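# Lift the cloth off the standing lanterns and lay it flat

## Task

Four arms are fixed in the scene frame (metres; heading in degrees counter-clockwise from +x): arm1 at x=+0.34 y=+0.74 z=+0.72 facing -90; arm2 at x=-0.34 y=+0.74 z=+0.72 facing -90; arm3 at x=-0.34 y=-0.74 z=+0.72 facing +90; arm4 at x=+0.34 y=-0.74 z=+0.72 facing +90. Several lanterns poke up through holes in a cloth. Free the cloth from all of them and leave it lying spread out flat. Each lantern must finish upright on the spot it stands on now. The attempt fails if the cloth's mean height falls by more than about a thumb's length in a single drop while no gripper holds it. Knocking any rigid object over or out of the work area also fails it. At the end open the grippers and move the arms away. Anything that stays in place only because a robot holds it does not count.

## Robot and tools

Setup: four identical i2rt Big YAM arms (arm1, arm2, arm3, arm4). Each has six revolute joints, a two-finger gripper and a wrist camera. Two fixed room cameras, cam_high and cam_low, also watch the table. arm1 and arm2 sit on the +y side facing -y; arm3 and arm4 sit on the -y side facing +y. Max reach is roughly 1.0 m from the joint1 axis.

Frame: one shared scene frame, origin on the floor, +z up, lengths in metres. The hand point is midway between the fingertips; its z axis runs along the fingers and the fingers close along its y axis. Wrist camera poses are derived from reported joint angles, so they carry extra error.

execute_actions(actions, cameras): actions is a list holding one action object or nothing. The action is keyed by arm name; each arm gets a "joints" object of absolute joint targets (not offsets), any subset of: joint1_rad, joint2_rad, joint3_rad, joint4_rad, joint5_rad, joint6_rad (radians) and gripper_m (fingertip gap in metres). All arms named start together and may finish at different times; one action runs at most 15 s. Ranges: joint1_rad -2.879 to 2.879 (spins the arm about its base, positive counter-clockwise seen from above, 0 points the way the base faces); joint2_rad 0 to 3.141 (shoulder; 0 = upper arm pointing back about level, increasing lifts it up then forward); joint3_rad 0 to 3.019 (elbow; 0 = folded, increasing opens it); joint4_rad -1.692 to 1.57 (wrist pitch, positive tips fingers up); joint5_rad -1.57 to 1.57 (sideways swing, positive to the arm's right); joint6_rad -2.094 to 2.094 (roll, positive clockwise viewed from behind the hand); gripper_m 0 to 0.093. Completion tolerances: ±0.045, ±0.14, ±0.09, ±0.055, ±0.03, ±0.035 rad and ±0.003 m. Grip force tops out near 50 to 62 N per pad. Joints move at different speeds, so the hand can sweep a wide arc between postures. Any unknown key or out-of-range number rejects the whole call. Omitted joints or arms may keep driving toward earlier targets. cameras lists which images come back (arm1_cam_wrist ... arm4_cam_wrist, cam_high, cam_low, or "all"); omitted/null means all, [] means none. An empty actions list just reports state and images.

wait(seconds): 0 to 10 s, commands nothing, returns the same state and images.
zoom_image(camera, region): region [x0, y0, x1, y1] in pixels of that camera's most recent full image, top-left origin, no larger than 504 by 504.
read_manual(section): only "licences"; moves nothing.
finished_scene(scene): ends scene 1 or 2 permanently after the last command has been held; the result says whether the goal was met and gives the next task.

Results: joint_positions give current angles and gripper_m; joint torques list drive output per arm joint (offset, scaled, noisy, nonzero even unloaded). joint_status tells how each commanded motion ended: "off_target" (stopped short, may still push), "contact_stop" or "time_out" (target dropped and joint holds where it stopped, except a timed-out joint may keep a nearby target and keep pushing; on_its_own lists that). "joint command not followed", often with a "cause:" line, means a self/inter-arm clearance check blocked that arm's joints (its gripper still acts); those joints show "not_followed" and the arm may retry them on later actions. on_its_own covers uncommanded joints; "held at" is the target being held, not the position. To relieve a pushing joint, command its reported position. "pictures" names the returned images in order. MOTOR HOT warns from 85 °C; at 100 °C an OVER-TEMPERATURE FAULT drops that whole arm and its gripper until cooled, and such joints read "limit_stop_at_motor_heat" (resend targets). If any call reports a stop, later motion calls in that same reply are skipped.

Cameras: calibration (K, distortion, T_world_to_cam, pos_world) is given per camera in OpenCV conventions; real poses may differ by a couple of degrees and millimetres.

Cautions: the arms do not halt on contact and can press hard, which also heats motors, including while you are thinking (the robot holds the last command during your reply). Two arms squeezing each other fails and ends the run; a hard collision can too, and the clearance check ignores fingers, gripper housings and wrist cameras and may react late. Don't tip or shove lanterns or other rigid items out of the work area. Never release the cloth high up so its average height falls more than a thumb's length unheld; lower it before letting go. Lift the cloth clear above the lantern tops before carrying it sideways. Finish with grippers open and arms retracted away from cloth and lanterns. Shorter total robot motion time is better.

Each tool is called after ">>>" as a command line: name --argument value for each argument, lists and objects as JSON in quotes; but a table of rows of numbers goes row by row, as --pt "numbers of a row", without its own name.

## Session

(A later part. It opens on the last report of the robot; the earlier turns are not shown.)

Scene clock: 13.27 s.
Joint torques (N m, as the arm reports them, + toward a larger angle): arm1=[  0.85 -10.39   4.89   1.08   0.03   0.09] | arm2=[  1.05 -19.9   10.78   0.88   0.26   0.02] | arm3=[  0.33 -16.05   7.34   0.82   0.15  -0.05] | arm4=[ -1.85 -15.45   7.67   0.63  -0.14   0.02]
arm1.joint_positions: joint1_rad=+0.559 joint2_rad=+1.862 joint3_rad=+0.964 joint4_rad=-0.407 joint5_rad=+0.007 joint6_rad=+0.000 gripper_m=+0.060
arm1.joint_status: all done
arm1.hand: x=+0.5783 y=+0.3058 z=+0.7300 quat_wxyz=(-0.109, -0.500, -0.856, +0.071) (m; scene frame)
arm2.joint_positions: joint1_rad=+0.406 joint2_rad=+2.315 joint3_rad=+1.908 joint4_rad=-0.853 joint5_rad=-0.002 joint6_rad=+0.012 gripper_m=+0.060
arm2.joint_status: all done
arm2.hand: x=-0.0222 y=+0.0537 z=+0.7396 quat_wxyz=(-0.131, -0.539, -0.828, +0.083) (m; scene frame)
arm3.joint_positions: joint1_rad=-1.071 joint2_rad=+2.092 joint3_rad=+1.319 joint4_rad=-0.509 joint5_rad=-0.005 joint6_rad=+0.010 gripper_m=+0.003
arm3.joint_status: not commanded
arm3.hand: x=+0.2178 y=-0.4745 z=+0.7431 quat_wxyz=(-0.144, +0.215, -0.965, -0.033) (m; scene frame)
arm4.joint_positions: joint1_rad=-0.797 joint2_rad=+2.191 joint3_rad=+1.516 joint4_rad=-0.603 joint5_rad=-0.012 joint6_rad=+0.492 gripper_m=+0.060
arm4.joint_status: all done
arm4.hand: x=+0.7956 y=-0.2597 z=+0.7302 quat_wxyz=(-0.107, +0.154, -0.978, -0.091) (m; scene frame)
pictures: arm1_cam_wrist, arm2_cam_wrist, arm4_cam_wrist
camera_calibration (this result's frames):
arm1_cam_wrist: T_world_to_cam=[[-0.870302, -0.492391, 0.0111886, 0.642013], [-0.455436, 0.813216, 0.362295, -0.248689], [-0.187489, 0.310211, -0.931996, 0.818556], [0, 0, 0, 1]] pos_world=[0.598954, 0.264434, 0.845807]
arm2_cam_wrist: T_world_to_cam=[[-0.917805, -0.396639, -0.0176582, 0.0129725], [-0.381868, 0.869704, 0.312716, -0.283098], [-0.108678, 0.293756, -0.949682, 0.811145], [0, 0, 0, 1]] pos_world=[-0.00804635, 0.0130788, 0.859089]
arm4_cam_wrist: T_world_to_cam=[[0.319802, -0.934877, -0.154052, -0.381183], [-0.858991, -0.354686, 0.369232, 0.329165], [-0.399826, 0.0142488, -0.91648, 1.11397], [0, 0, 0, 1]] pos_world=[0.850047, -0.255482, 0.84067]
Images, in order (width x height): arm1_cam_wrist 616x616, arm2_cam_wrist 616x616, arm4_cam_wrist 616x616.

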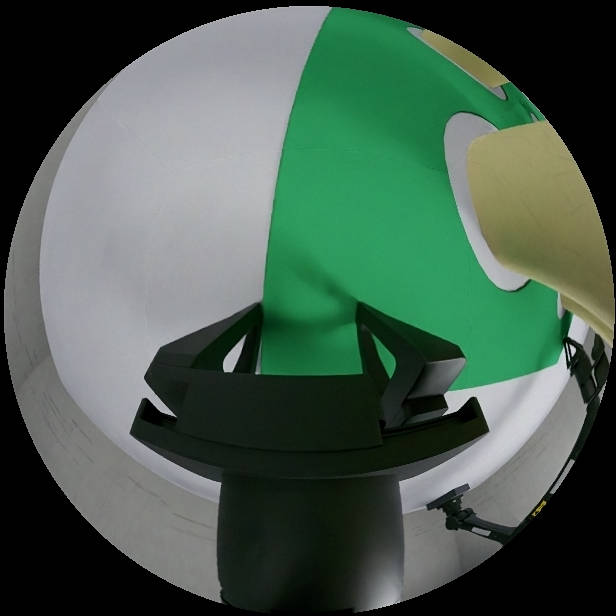

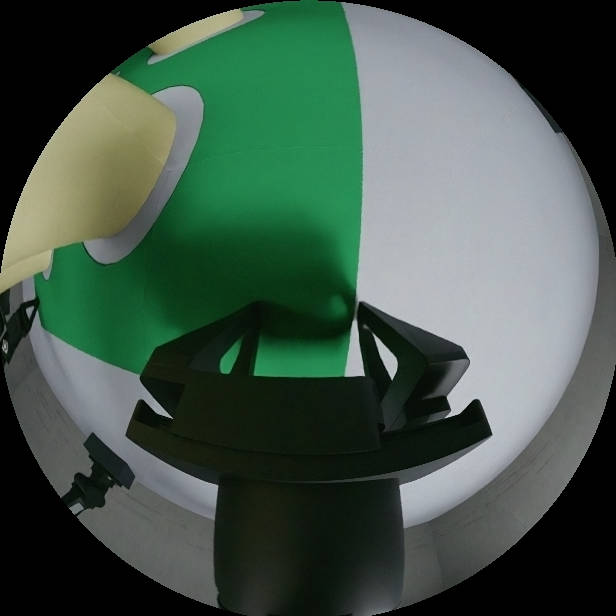

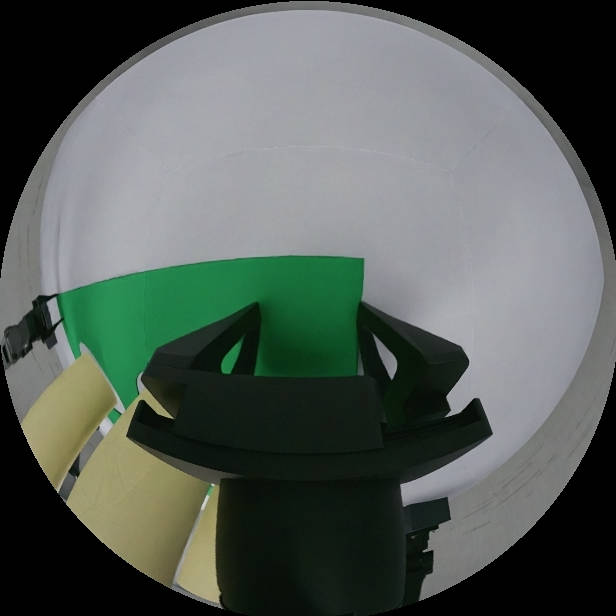

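>>> execute_actions --actions '[{"arm1":{"joints":{"gripper_m":0}},"arm2":{"joints":{"gripper_m":0}},"arm4":{"joints":{"gripper_m":0}}}]' --cameras '["arm1_cam_wrist","arm2_cam_wrist","arm4_cam_wrist"]'

Scene clock: 14.00 s.
Joint torques (N m, as the arm reports them, + toward a larger angle): arm1=[ 1.85 -9.89  4.91  1.13 -0.35  0.1 ] | arm2=[  0.15 -20.41  10.76   0.79   0.28   0.03] | arm3=[  0.43 -16.32   7.34   0.84   0.15  -0.05] | arm4=[ -1.4  -15.89   7.67   0.56  -0.03   0.01]
arm1.joint_positions: joint1_rad=+0.548 joint2_rad=+1.862 joint3_rad=+0.964 joint4_rad=-0.407 joint5_rad=+0.017 joint6_rad=+0.000 gripper_m=+0.003
arm1.joint_status: gripper_m off_target (ended at +0.003, target +0.000)
arm1.hand: x=+0.5721 y=+0.3024 z=+0.7301 quat_wxyz=(-0.107, -0.505, -0.853, +0.076) (m; scene frame)
arm2.joint_positions: joint1_rad=+0.413 joint2_rad=+2.315 joint3_rad=+1.909 joint4_rad=-0.853 joint5_rad=-0.005 joint6_rad=+0.012 gripper_m=+0.002
arm2.joint_status: all done
arm2.hand: x=-0.0169 y=+0.0557 z=+0.7401 quat_wxyz=(-0.133, -0.536, -0.830, +0.082) (m; scene frame)
arm3.joint_positions: joint1_rad=-1.071 joint2_rad=+2.092 joint3_rad=+1.319 joint4_rad=-0.509 joint5_rad=-0.005 joint6_rad=+0.010 gripper_m=+0.003
arm3.joint_status: not commanded
arm3.hand: x=+0.2178 y=-0.4745 z=+0.7431 quat_wxyz=(-0.144, +0.215, -0.965, -0.033) (m; scene frame)
arm4.joint_positions: joint1_rad=-0.803 joint2_rad=+2.195 joint3_rad=+1.516 joint4_rad=-0.600 joint5_rad=-0.014 joint6_rad=+0.493 gripper_m=+0.003
arm4.joint_status: all done
arm4.hand: x=+0.7977 y=-0.2622 z=+0.7276 quat_wxyz=(-0.106, +0.151, -0.979, -0.091) (m; scene frame)
pictures: arm1_cam_wrist, arm2_cam_wrist, arm4_cam_wrist
camera_calibration (this result's frames):
arm1_cam_wrist: T_world_to_cam=[[-0.876612, -0.480747, 0.020813, 0.628052], [-0.441583, 0.820877, 0.362167, -0.258895], [-0.191196, 0.30829, -0.931881, 0.821126], [0, 0, 0, 1]] pos_world=[0.59323, 0.261311, 0.845883]
arm2_cam_wrist: T_world_to_cam=[[-0.914675, -0.403685, -0.0202106, 0.0209632], [-0.38941, 0.866727, 0.311678, -0.282118], [-0.108303, 0.292955, -0.949973, 0.811864], [0, 0, 0, 1]] pos_world=[-0.00275808, 0.0151426, 0.859603]
arm4_cam_wrist: T_world_to_cam=[[0.313838, -0.936738, -0.15501, -0.379599], [-0.86001, -0.349635, 0.37167, 0.331362], [-0.402354, 0.016666, -0.915332, 1.11431], [0, 0, 0, 1]] pos_world=[0.852454, -0.2583, 0.837963]
Images, in order (width x height): arm1_cam_wrist 616x616, arm2_cam_wrist 616x616, arm4_cam_wrist 616x616.

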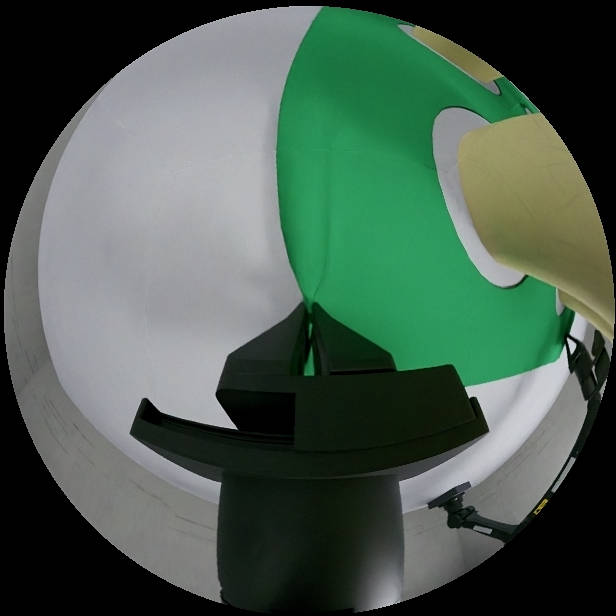

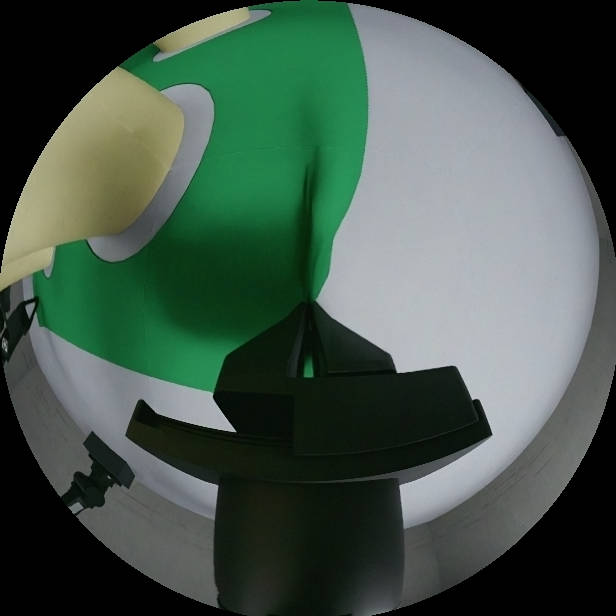

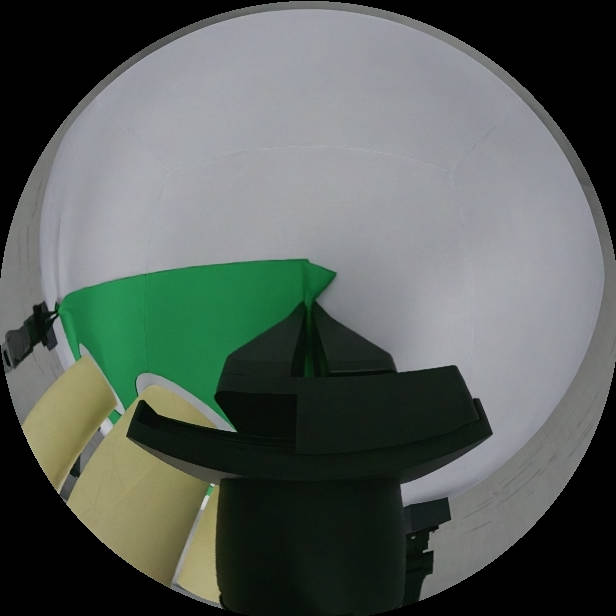

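>>> execute_actions --actions '[{"arm1":{"joints":{"joint2_rad":1.54,"joint3_rad":0.965,"joint4_rad":-0.56}},"arm2":{"joints":{"joint2_rad":2.126,"joint3_rad":1.965,"joint4_rad":-0.959}},"arm3":{"joints":{"joint2_rad":1.816,"joint3_rad":1.31,"joint4_rad":-0.62}},"arm4":{"joints":{"joint2_rad":1.945,"joint3_rad":1.49,"joint4_rad":-0.66}}}]' --cameras '["cam_low"]'

>>> execute_actions --actions '[{"arm1":{"joints":{"joint2_rad":1.318,"joint3_rad":1.09,"joint4_rad":-0.75}},"arm2":{"joints":{"joint2_rad":1.995,"joint3_rad":2.075,"joint4_rad":-1.049}},"arm3":{"joints":{"joint2_rad":1.619,"joint3_rad":1.39,"joint4_rad":-0.75}},"arm4":{"joints":{"joint2_rad":1.755,"joint3_rad":1.55,"joint4_rad":-0.765}}}]' --cameras '["cam_low","cam_high"]'

Scene clock: 16.10 s.
Joint torques (N m, as the arm reports them, + toward a larger angle): arm1=[  1.74 -10.65   7.74   0.42  -0.36   0.1 ] | arm2=[  0.44 -22.7   12.58   0.71   0.31   0.02] | arm3=[  0.25 -17.82   8.75   0.07   0.21  -0.04] | arm4=[ -2.24 -17.24   9.54   0.3    0.2    0.  ]
arm1.joint_positions: joint1_rad=+0.548 joint2_rad=+1.530 joint3_rad=+0.964 joint4_rad=-0.543 joint5_rad=+0.017 joint6_rad=+0.000 gripper_m=+0.003
arm1.joint_status: all done
arm1.hand: x=+0.5770 y=+0.2952 z=+0.8786 quat_wxyz=(-0.190, -0.497, -0.838, +0.124) (m; scene frame)
arm2.joint_positions: joint1_rad=+0.415 joint2_rad=+2.123 joint3_rad=+1.945 joint4_rad=-0.948 joint5_rad=-0.005 joint6_rad=+0.012 gripper_m=+0.002
arm2.joint_status: all done
arm2.hand: x=-0.0129 y=+0.0520 z=+0.8891 quat_wxyz=(-0.187, -0.528, -0.820, +0.116) (m; scene frame)
arm3.joint_positions: joint1_rad=-1.069 joint2_rad=+1.800 joint3_rad=+1.301 joint4_rad=-0.604 joint5_rad=-0.007 joint6_rad=+0.010 gripper_m=+0.003
arm3.joint_status: all done
arm3.hand: x=+0.2222 y=-0.4692 z=+0.9016 quat_wxyz=(-0.228, +0.214, -0.948, -0.054) (m; scene frame)
arm4.joint_positions: joint1_rad=-0.791 joint2_rad=+1.941 joint3_rad=+1.475 joint4_rad=-0.649 joint5_rad=-0.018 joint6_rad=+0.494 gripper_m=+0.003
arm4.joint_status: all done
arm4.hand: x=+0.7971 y=-0.2516 z=+0.8717 quat_wxyz=(-0.169, +0.155, -0.963, -0.143) (m; scene frame)
pictures: cam_low
Images, in order (width x height): cam_low 896x504.

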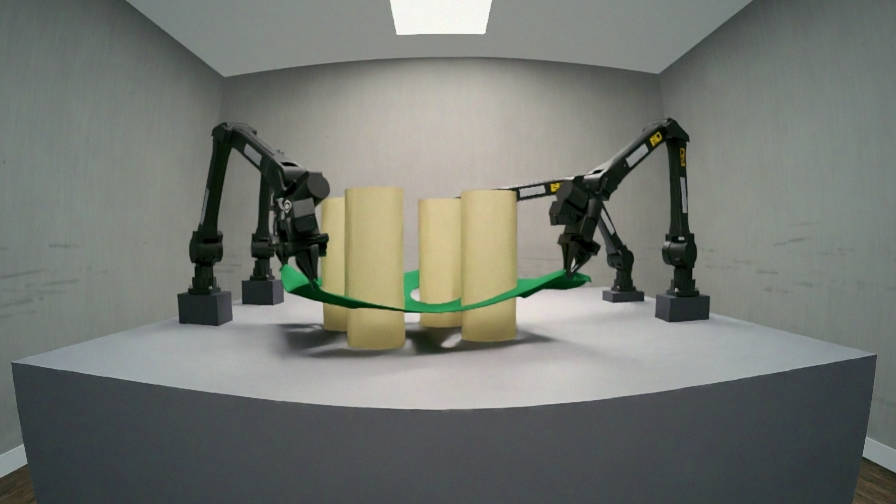

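Scene clock: 17.47 s.
Joint torques (N m, as the arm reports them, + toward a larger angle): arm1=[ 1.86 -8.97 10.73  0.59 -0.36  0.11] | arm2=[ -0.59 -21.38  13.75   0.94   0.31   0.02] | arm3=[  0.09 -16.65  11.33   0.18   0.22  -0.05] | arm4=[ -2.41 -15.24  11.75   0.4    0.19  -0.01]
arm1.joint_positions: joint1_rad=+0.548 joint2_rad=+1.314 joint3_rad=+1.067 joint4_rad=-0.732 joint5_rad=+0.017 joint6_rad=+0.000 gripper_m=+0.003
arm1.joint_status: all done
arm1.hand: x=+0.5743 y=+0.3013 z=+1.0090 quat_wxyz=(-0.244, -0.488, -0.823, +0.156) (m; scene frame)
arm2.joint_positions: joint1_rad=+0.415 joint2_rad=+1.992 joint3_rad=+2.047 joint4_rad=-1.039 joint5_rad=-0.005 joint6_rad=+0.012 gripper_m=+0.002
arm2.joint_status: all done
arm2.hand: x=-0.0142 y=+0.0556 z=+1.0261 quat_wxyz=(-0.246, -0.518, -0.805, +0.153) (m; scene frame)
arm3.joint_positions: joint1_rad=-1.069 joint2_rad=+1.613 joint3_rad=+1.357 joint4_rad=-0.734 joint5_rad=-0.007 joint6_rad=+0.010 gripper_m=+0.003
arm3.joint_status: all done
arm3.hand: x=+0.2122 y=-0.4732 z=+1.0243 quat_wxyz=(-0.282, +0.211, -0.933, -0.067) (m; scene frame)
arm4.joint_positions: joint1_rad=-0.791 joint2_rad=+1.748 joint3_rad=+1.518 joint4_rad=-0.753 joint5_rad=-0.018 joint6_rad=+0.494 gripper_m=+0.003
arm4.joint_status: all done
arm4.hand: x=+0.7931 y=-0.2569 z=+1.0046 quat_wxyz=(-0.219, +0.153, -0.946, -0.181) (m; scene frame)
pictures: cam_high, cam_low
Images, in order (width x height): cam_high 896x504, cam_low 896x504.

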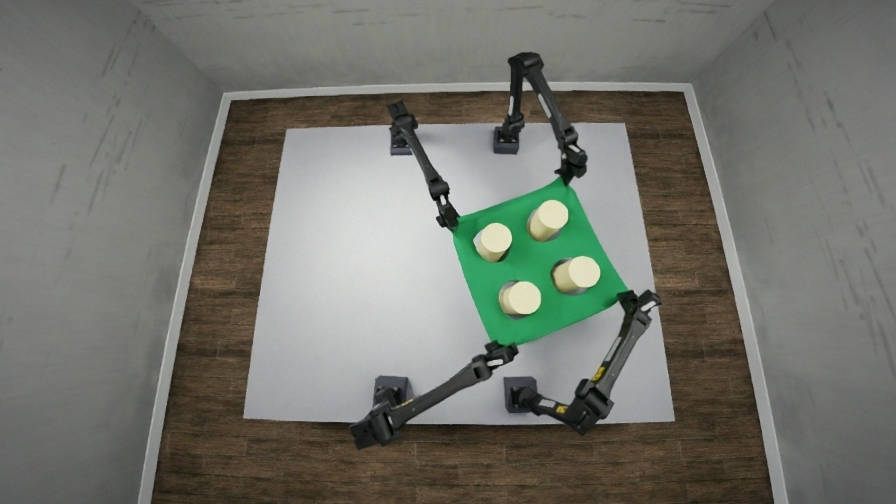

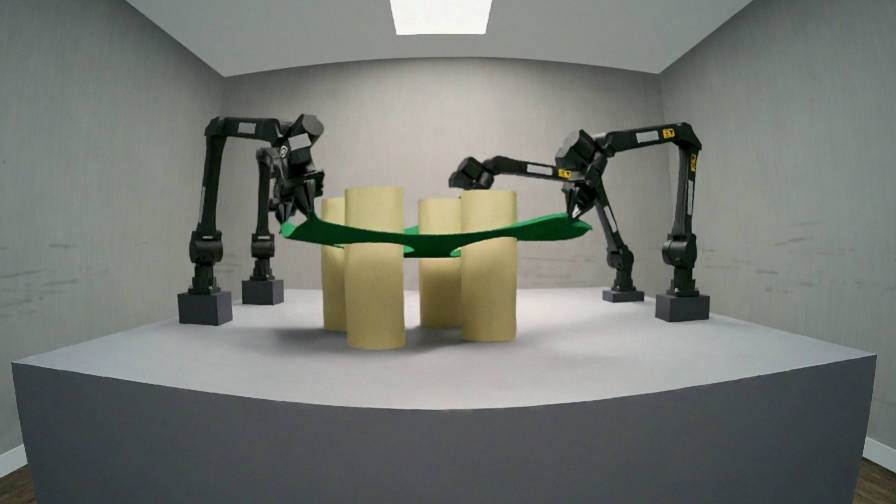

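>>> execute_actions --actions '[{"arm1":{"joints":{"joint2_rad":1.195,"joint3_rad":1.285,"joint4_rad":-0.88}},"arm2":{"joints":{"joint2_rad":1.931,"joint3_rad":2.26,"joint4_rad":-1.11}},"arm3":{"joints":{"joint2_rad":1.492,"joint3_rad":1.55,"joint4_rad":-0.84}},"arm4":{"joints":{"joint2_rad":1.635,"joint3_rad":1.695,"joint4_rad":-0.835}}}]' --cameras '[]'

>>> execute_actions --actions '[{"arm1":{"joints":{"joint2_rad":1.16,"joint3_rad":1.505,"joint4_rad":-0.93}},"arm2":{"joints":{"joint2_rad":1.99,"joint3_rad":2.63,"joint4_rad":-1.22}},"arm3":{"joints":{"joint2_rad":1.445,"joint3_rad":1.745,"joint4_rad":-0.88}},"arm4":{"joints":{"joint2_rad":1.585,"joint3_rad":1.875,"joint4_rad":-0.865}}}]' --cameras '["cam_low","cam_high"]'

Scene clock: 19.13 s.
Joint torques (N m, as the arm reports them, + toward a larger angle): arm1=[ 2.03 -8.02 11.18  0.85 -0.32  0.1 ] | arm2=[  0.22 -20.63  14.06   1.18   0.31   0.03] | arm3=[  0.03 -15.34  12.28   0.43   0.21  -0.04] | arm4=[ -2.36 -14.04  12.59   0.63   0.19  -0.01]
arm1.joint_positions: joint1_rad=+0.548 joint2_rad=+1.193 joint3_rad=+1.261 joint4_rad=-0.862 joint5_rad=+0.017 joint6_rad=+0.000 gripper_m=+0.003
arm1.joint_status: all done
arm1.hand: x=+0.5751 y=+0.3013 z=+1.1506 quat_wxyz=(-0.319, -0.473, -0.796, +0.200) (m; scene frame)
arm2.joint_positions: joint1_rad=+0.415 joint2_rad=+1.926 joint3_rad=+2.225 joint4_rad=-1.101 joint5_rad=-0.005 joint6_rad=+0.012 gripper_m=+0.002
arm2.joint_status: all done
arm2.hand: x=-0.0152 y=+0.0585 z=+1.1590 quat_wxyz=(-0.318, -0.501, -0.780, +0.199) (m; scene frame)
arm3.joint_positions: joint1_rad=-1.069 joint2_rad=+1.485 joint3_rad=+1.512 joint4_rad=-0.824 joint5_rad=-0.007 joint6_rad=+0.010 gripper_m=+0.003
arm3.joint_status: all done
arm3.hand: x=+0.2115 y=-0.4727 z=+1.1682 quat_wxyz=(-0.370, +0.204, -0.902, -0.087) (m; scene frame)
arm4.joint_positions: joint1_rad=-0.791 joint2_rad=+1.627 joint3_rad=+1.658 joint4_rad=-0.824 joint5_rad=-0.018 joint6_rad=+0.494 gripper_m=+0.003
arm4.joint_status: all done
arm4.hand: x=+0.7958 y=-0.2551 z=+1.1466 quat_wxyz=(-0.291, +0.148, -0.915, -0.236) (m; scene frame)
pictures: none
No camera images: the call's "cameras" was empty. Leave "cameras" out to get every camera's image.

Scene clock: 20.63 s.
Joint torques (N m, as the arm reports them, + toward a larger angle): arm1=[ 1.91 -6.96 12.16  1.14 -0.37  0.1 ] | arm2=[  0.13 -20.3   13.13   1.5    0.33   0.02] | arm3=[  0.18 -16.07  13.04   0.83   0.22  -0.05] | arm4=[ -2.36 -13.12  13.29   0.94   0.18  -0.01]
arm1.joint_positions: joint1_rad=+0.548 joint2_rad=+1.154 joint3_rad=+1.466 joint4_rad=-0.916 joint5_rad=+0.017 joint6_rad=+0.000 gripper_m=+0.003
arm1.joint_status: all done
arm1.hand: x=+0.5750 y=+0.3029 z=+1.2741 quat_wxyz=(-0.394, -0.453, -0.762, +0.244) (m; scene frame)
arm2.joint_positions: joint1_rad=+0.417 joint2_rad=+1.988 joint3_rad=+2.595 joint4_rad=-1.212 joint5_rad=-0.005 joint6_rad=+0.012 gripper_m=+0.002
arm2.joint_status: all done
arm2.hand: x=-0.0139 y=+0.0592 z=+1.2890 quat_wxyz=(-0.395, -0.478, -0.745, +0.246) (m; scene frame)
arm3.joint_positions: joint1_rad=-1.069 joint2_rad=+1.457 joint3_rad=+1.694 joint4_rad=-0.868 joint5_rad=-0.007 joint6_rad=+0.010 gripper_m=+0.003
arm3.joint_status: all done
arm3.hand: x=+0.2154 y=-0.4701 z=+1.2791 quat_wxyz=(-0.444, +0.197, -0.868, -0.105) (m; scene frame)
arm4.joint_positions: joint1_rad=-0.791 joint2_rad=+1.578 joint3_rad=+1.828 joint4_rad=-0.859 joint5_rad=-0.018 joint6_rad=+0.494 gripper_m=+0.003
arm4.joint_status: all done
arm4.hand: x=+0.7966 y=-0.2551 z=+1.2674 quat_wxyz=(-0.358, +0.143, -0.878, -0.286) (m; scene frame)
pictures: cam_high, cam_low
Images, in order (width x height): cam_high 896x504, cam_low 896x504.

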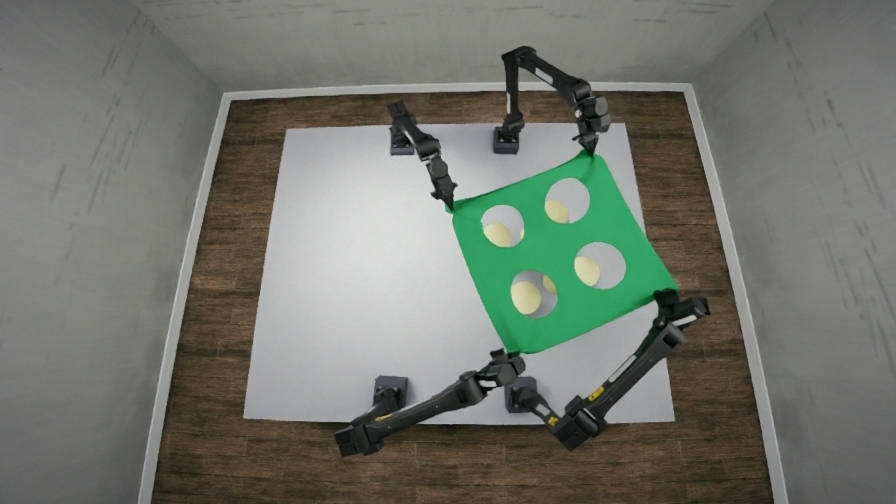

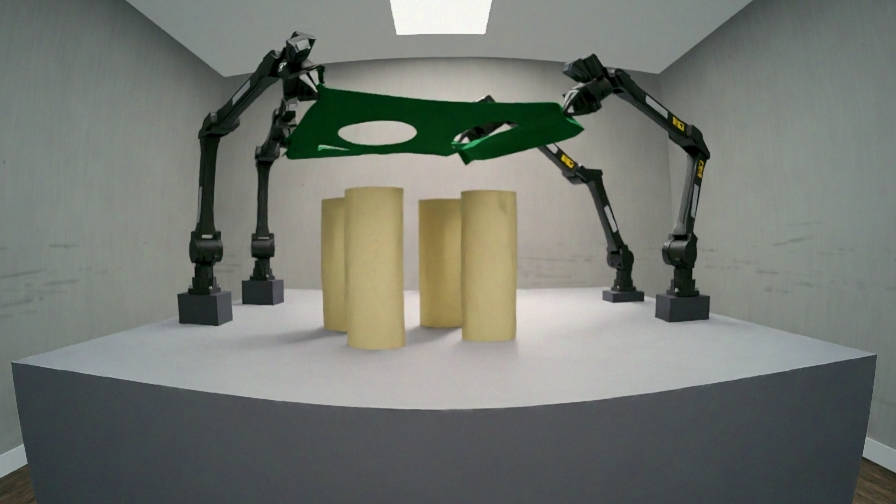

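>>> execute_actions --actions '[{"arm1":{"joints":{"joint1_rad":0.046,"joint2_rad":1.005,"joint3_rad":1.41,"joint4_rad":-0.97,"joint6_rad":-0.4}},"arm2":{"joints":{"joint1_rad":0.094,"joint2_rad":1.721,"joint3_rad":2.225,"joint4_rad":-1.07,"joint6_rad":-0.3}},"arm3":{"joints":{"joint1_rad":-0.81,"joint2_rad":0.931,"joint3_rad":1.345,"joint4_rad":-0.978,"joint6_rad":0.26}},"arm4":{"joints":{"joint1_rad":-0.461,"joint2_rad":1.223,"joint3_rad":1.515,"joint4_rad":-0.856,"joint6_rad":0.8}}}]' --cameras '["cam_low"]'

>>> execute_actions --actions '[{"arm1":{"joints":{"joint1_rad":-0.456,"joint2_rad":1.157,"joint3_rad":1.51,"joint4_rad":-0.92,"joint6_rad":-0.9}},"arm2":{"joints":{"joint1_rad":-0.251,"joint2_rad":1.766,"joint3_rad":2.29,"joint4_rad":-1.087,"joint6_rad":-0.6}},"arm3":{"joints":{"joint1_rad":-0.207,"joint2_rad":0.619,"joint3_rad":1.235,"joint4_rad":-1.18,"joint6_rad":0.8}},"arm4":{"joints":{"joint1_rad":0.007,"joint2_rad":1.103,"joint3_rad":1.42,"joint4_rad":-0.884,"joint6_rad":1.25}}}]' --cameras '["cam_low","cam_high"]'

Scene clock: 23.03 s.
Joint torques (N m, as the arm reports them, + toward a larger angle): arm1=[ 1.39 -5.03  8.92  1.2  -0.24 -0.08] | arm2=[  0.4  -17.61  11.12   2.56   0.44   0.01] | arm3=[-0.43 -5.11  9.58  1.07  0.12  0.08] | arm4=[-2.67 -7.45  9.79  1.25  0.24 -0.02]
arm1.joint_positions: joint1_rad=+0.041 joint2_rad=+1.007 joint3_rad=+1.408 joint4_rad=-0.955 joint5_rad=+0.014 joint6_rad=-0.383 gripper_m=+0.003
arm1.joint_status: all done
arm1.hand: x=+0.3341 y=+0.3016 z=+1.3005 quat_wxyz=(-0.264, -0.492, -0.722, +0.408) (m; scene frame)
arm2.joint_positions: joint1_rad=+0.096 joint2_rad=+1.722 joint3_rad=+2.217 joint4_rad=-1.086 joint5_rad=-0.009 joint6_rad=-0.290 gripper_m=+0.002
arm2.joint_status: all done
arm2.hand: x=-0.2523 y=+0.0599 z=+1.3017 quat_wxyz=(-0.306, -0.482, -0.738, +0.359) (m; scene frame)
arm3.joint_positions: joint1_rad=-0.799 joint2_rad=+0.932 joint3_rad=+1.339 joint4_rad=-0.968 joint5_rad=-0.004 joint6_rad=+0.246 gripper_m=+0.003
arm3.joint_status: all done
arm3.hand: x=-0.0316 y=-0.4688 z=+1.3136 quat_wxyz=(-0.431, +0.208, -0.849, -0.225) (m; scene frame)
arm4.joint_positions: joint1_rad=-0.449 joint2_rad=+1.220 joint3_rad=+1.511 joint4_rad=-0.859 joint5_rad=-0.019 joint6_rad=+0.792 gripper_m=+0.003
arm4.joint_status: all done
arm4.hand: x=+0.5528 y=-0.2537 z=+1.2949 quat_wxyz=(-0.259, +0.160, -0.864, -0.401) (m; scene frame)
pictures: cam_low
Images, in order (width x height): cam_low 896x504.

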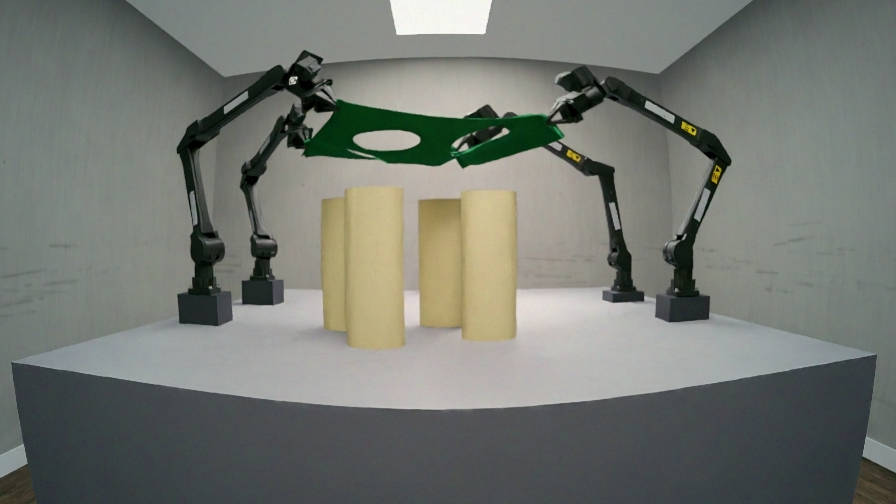

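Scene clock: 24.60 s.
Joint torques (N m, as the arm reports them, + toward a larger angle): arm1=[ 1.56 -7.9  12.59  2.25 -0.16 -0.02] | arm2=[ -0.09 -18.16  15.61   1.78   0.4   -0.01] | arm3=[1.44 0.43 9.82 0.77 0.13 0.03] | arm4=[-2.31 -6.45 10.27  0.87  0.18 -0.03]
arm1.joint_positions: joint1_rad=-0.466 joint2_rad=+1.170 joint3_rad=+1.466 joint4_rad=-0.934 joint5_rad=+0.011 joint6_rad=-0.885 gripper_m=+0.003
arm1.joint_status: all done
arm1.hand: x=+0.0922 y=+0.3047 z=+1.2660 quat_wxyz=(-0.032, -0.503, -0.737, +0.449) (m; scene frame)
arm2.joint_positions: joint1_rad=-0.243 joint2_rad=+1.771 joint3_rad=+2.234 joint4_rad=-1.086 joint5_rad=-0.009 joint6_rad=-0.591 gripper_m=+0.002
arm2.joint_status: all done
arm2.hand: x=-0.4881 y=+0.0530 z=+1.2782 quat_wxyz=(-0.173, -0.501, -0.735, +0.424) (m; scene frame)
arm3.joint_positions: joint1_rad=-0.213 joint2_rad=+0.618 joint3_rad=+1.215 joint4_rad=-1.166 joint5_rad=-0.003 joint6_rad=+0.787 gripper_m=+0.003
arm3.joint_status: all done
arm3.hand: x=-0.2674 y=-0.4730 z=+1.3035 quat_wxyz=(-0.243, +0.228, -0.847, -0.415) (m; scene frame)
arm4.joint_positions: joint1_rad=+0.015 joint2_rad=+1.110 joint3_rad=+1.409 joint4_rad=-0.875 joint5_rad=-0.018 joint6_rad=+1.243 gripper_m=+0.003
arm4.joint_status: all done
arm4.hand: x=+0.3159 y=-0.2529 z=+1.2888 quat_wxyz=(-0.054, +0.165, -0.864, -0.472) (m; scene frame)
pictures: cam_high, cam_low
Images, in order (width x height): cam_high 896x504, cam_low 896x504.

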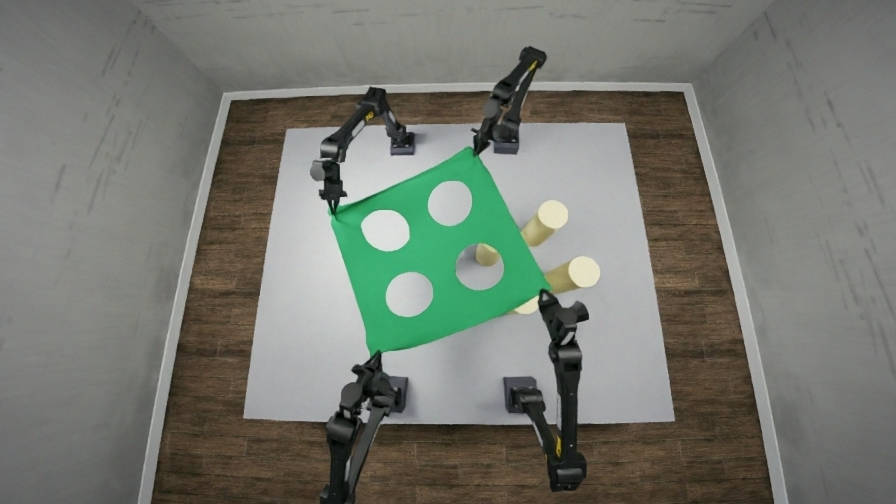

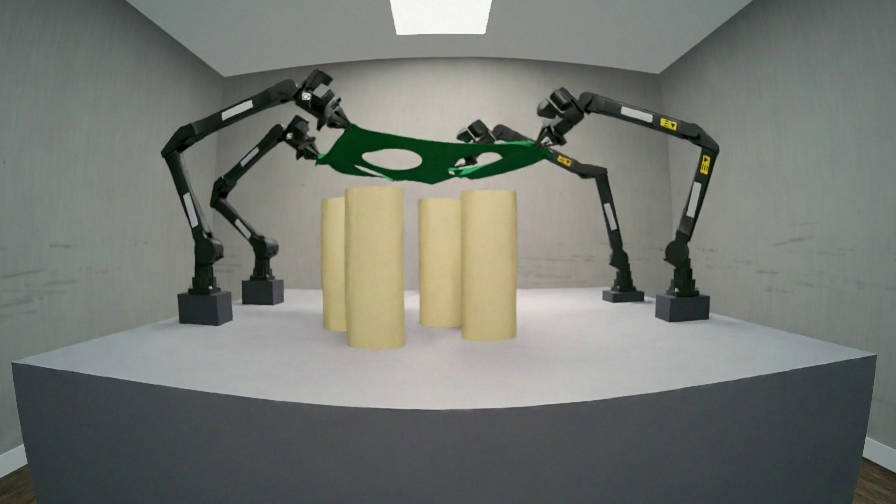

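>>> execute_actions --actions '[{"arm1":{"joints":{"joint1_rad":-0.78,"joint2_rad":1.546,"joint3_rad":1.89,"joint4_rad":-0.9,"joint6_rad":-1.3}},"arm2":{"joints":{"joint1_rad":-0.555,"joint2_rad":1.868,"joint3_rad":2.25,"joint4_rad":-0.646,"joint6_rad":-0.95}},"arm3":{"joints":{"joint1_rad":0.615,"joint2_rad":0.71,"joint3_rad":1.25,"joint4_rad":-1.11,"joint6_rad":1.65}},"arm4":{"joints":{"joint1_rad":0.452,"joint2_rad":1.269,"joint3_rad":1.55,"joint4_rad":-0.85,"joint6_rad":1.75}}}]' --cameras '["cam_high"]'

>>> execute_actions --actions '[{"arm1":{"joints":{"joint2_rad":1.705,"joint3_rad":1.52,"joint4_rad":-0.8}},"arm2":{"joints":{"joint2_rad":2.131,"joint3_rad":2.3,"joint4_rad":-1.14}},"arm3":{"joints":{"joint2_rad":0.781,"joint3_rad":0.71,"joint4_rad":-0.91}},"arm4":{"joints":{"joint2_rad":1.46,"joint3_rad":1.18,"joint4_rad":-0.7}}}]' --cameras '[]'

>>> execute_actions --actions '[{"arm1":{"joints":{"joint2_rad":2.11,"joint3_rad":1.48,"joint4_rad":-0.64}},"arm2":{"joints":{"joint2_rad":2.435,"joint3_rad":2.215,"joint4_rad":-1.05}},"arm3":{"joints":{"joint2_rad":1.49,"joint3_rad":0.445,"joint4_rad":-0.22}},"arm4":{"joints":{"joint2_rad":1.95,"joint3_rad":1.12,"joint4_rad":-0.44}}}]' --cameras '["cam_high","cam_low"]'

Scene clock: 26.97 s.
Joint torques (N m, as the arm reports them, + toward a larger angle): arm1=[  1.   -13.89  12.68   1.92  -0.02   0.01] | arm2=[ -0.17 -20.13  12.85   3.04   0.44   0.03] | arm3=[ 1.62 -2.89 11.28  2.48 -0.02  0.01] | arm4=[ -2.77 -10.99  13.69   1.64   0.05  -0.04]
arm1.joint_positions: joint1_rad=-0.782 joint2_rad=+1.552 joint3_rad=+1.844 joint4_rad=-0.905 joint5_rad=+0.008 joint6_rad=-1.286 gripper_m=+0.003
arm1.joint_status: all done
arm1.hand: x=-0.1407 y=+0.3003 z=+1.2758 quat_wxyz=(+0.129, -0.468, -0.753, +0.444) (m; scene frame)
arm2.joint_positions: joint1_rad=-0.541 joint2_rad=+1.868 joint3_rad=+2.232 joint4_rad=-0.670 joint5_rad=-0.009 joint6_rad=-0.940 gripper_m=+0.002
arm2.joint_status: all done
arm2.hand: x=-0.7250 y=+0.0553 z=+1.2972 quat_wxyz=(-0.037, -0.436, -0.678, +0.591) (m; scene frame)
arm3.joint_positions: joint1_rad=+0.606 joint2_rad=+0.721 joint3_rad=+1.215 joint4_rad=-1.135 joint5_rad=+0.002 joint6_rad=+1.637 gripper_m=+0.003
arm3.joint_status: all done
arm3.hand: x=-0.5046 y=-0.4702 z=+1.2791 quat_wxyz=(+0.132, +0.217, -0.869, -0.425) (m; scene frame)
arm4.joint_positions: joint1_rad=+0.466 joint2_rad=+1.295 joint3_rad=+1.498 joint4_rad=-0.868 joint5_rad=-0.015 joint6_rad=+1.743 gripper_m=+0.003
arm4.joint_status: all done
arm4.hand: x=+0.0756 y=-0.2540 z=+1.2518 quat_wxyz=(+0.155, +0.146, -0.887, -0.410) (m; scene frame)
pictures: cam_high
Images, in order (width x height): cam_high 896x504.

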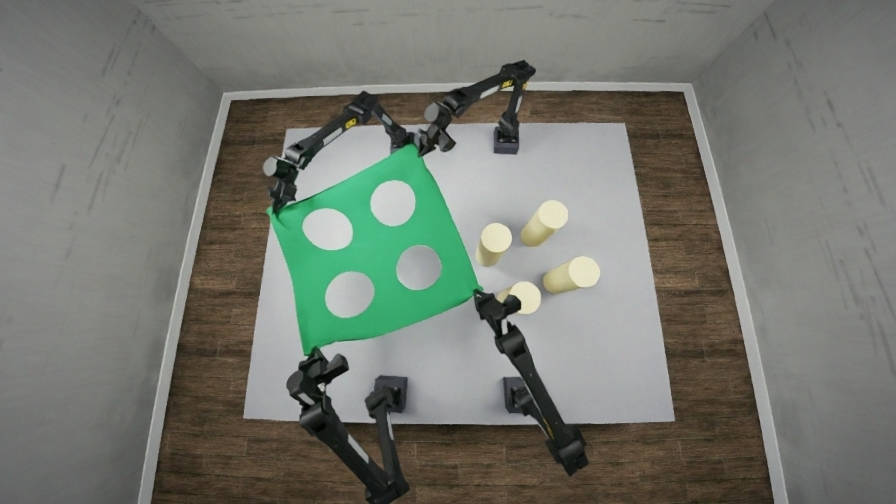

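Scene clock: 28.60 s.
Joint torques (N m, as the arm reports them, + toward a larger angle): arm1=[  1.07 -15.25   9.77   1.5    0.03   0.02] | arm2=[ -0.4  -22.74  14.68   1.39   0.29   0.  ] | arm3=[ 1.56 -3.7   9.6   1.8  -0.01  0.01] | arm4=[ -2.67 -11.83  11.21   1.08   0.08  -0.03]
arm1.joint_positions: joint1_rad=-0.781 joint2_rad=+1.698 joint3_rad=+1.509 joint4_rad=-0.806 joint5_rad=+0.005 joint6_rad=-1.288 gripper_m=+0.003
arm1.joint_status: all done
arm1.hand: x=-0.1395 y=+0.3023 z=+1.0162 quat_wxyz=(+0.081, -0.504, -0.815, +0.274) (m; scene frame)
arm2.joint_positions: joint1_rad=-0.541 joint2_rad=+2.121 joint3_rad=+2.258 joint4_rad=-1.142 joint5_rad=-0.006 joint6_rad=-0.940 gripper_m=+0.002
arm2.joint_status: all done
arm2.hand: x=-0.7251 y=+0.0564 z=+1.0255 quat_wxyz=(-0.018, -0.521, -0.806, +0.280) (m; scene frame)
arm3.joint_positions: joint1_rad=+0.606 joint2_rad=+0.784 joint3_rad=+0.703 joint4_rad=-0.931 joint5_rad=+0.002 joint6_rad=+1.639 gripper_m=+0.003
arm3.joint_status: all done
arm3.hand: x=-0.5007 y=-0.4733 z=+1.0206 quat_wxyz=(+0.079, +0.232, -0.934, -0.261) (m; scene frame)
arm4.joint_positions: joint1_rad=+0.465 joint2_rad=+1.471 joint3_rad=+1.152 joint4_rad=-0.713 joint5_rad=-0.015 joint6_rad=+1.745 gripper_m=+0.003
arm4.joint_status: all done
arm4.hand: x=+0.0782 y=-0.2645 z=+0.9964 quat_wxyz=(+0.100, +0.155, -0.951, -0.248) (m; scene frame)
pictures: none
No camera images: the call's "cameras" was empty. Leave "cameras" out to get every camera's image.

Scene clock: 30.07 s.
Joint torques (N m, as the arm reports them, + toward a larger angle): arm1=[  1.12 -17.52   7.62   0.8    0.03  -0.01] | arm2=[  0.28 -24.69  10.98   1.04   0.21   0.  ] | arm3=[ 1.67 -7.74  5.01  1.26  0.    0.02] | arm4=[ -2.25 -16.27   7.12   0.7    0.09  -0.01]
arm1.joint_positions: joint1_rad=-0.781 joint2_rad=+2.091 joint3_rad=+1.474 joint4_rad=-0.641 joint5_rad=+0.005 joint6_rad=-1.288 gripper_m=+0.004
arm1.joint_status: all done
arm1.hand: x=-0.1482 y=+0.2957 z=+0.7674 quat_wxyz=(+0.047, -0.519, -0.840, +0.151) (m; scene frame)
arm2.joint_positions: joint1_rad=-0.541 joint2_rad=+2.420 joint3_rad=+2.210 joint4_rad=-1.053 joint5_rad=-0.004 joint6_rad=-0.942 gripper_m=+0.002
arm2.joint_status: all done
arm2.hand: x=-0.7314 y=+0.0464 z=+0.7785 quat_wxyz=(-0.010, -0.536, -0.830, +0.154) (m; scene frame)
arm3.joint_positions: joint1_rad=+0.606 joint2_rad=+1.481 joint3_rad=+0.441 joint4_rad=-0.241 joint5_rad=+0.002 joint6_rad=+1.639 gripper_m=+0.003
arm3.joint_status: all done
arm3.hand: x=-0.5019 y=-0.4682 z=+0.7627 quat_wxyz=(+0.039, +0.239, -0.961, -0.136) (m; scene frame)
arm4.joint_positions: joint1_rad=+0.461 joint2_rad=+1.966 joint3_rad=+1.107 joint4_rad=-0.453 joint5_rad=-0.015 joint6_rad=+1.745 gripper_m=+0.003
arm4.joint_status: all done
arm4.hand: x=+0.0765 y=-0.2626 z=+0.7403 quat_wxyz=(+0.055, +0.157, -0.979, -0.118) (m; scene frame)
pictures: cam_high, cam_low
Images, in order (width x height): cam_high 896x504, cam_low 896x504.

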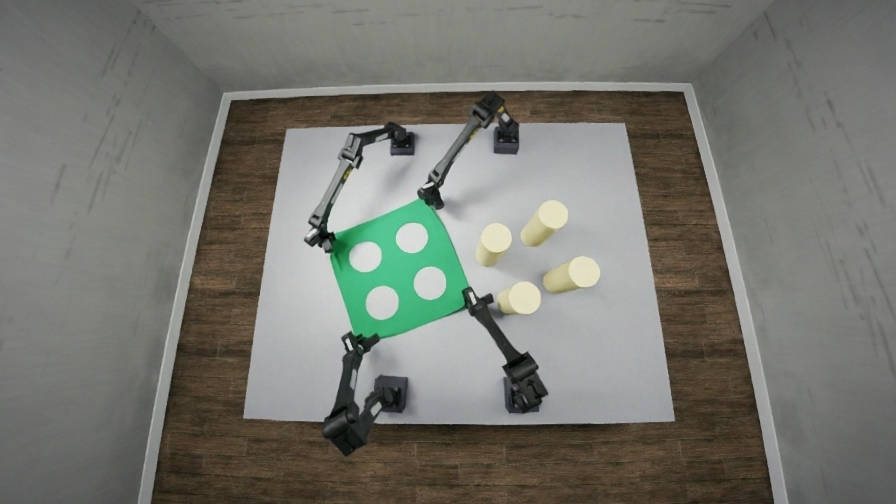

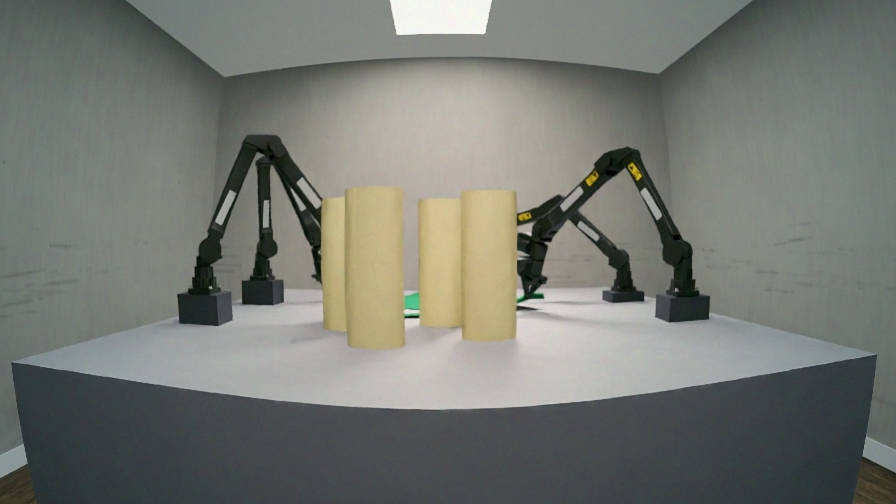

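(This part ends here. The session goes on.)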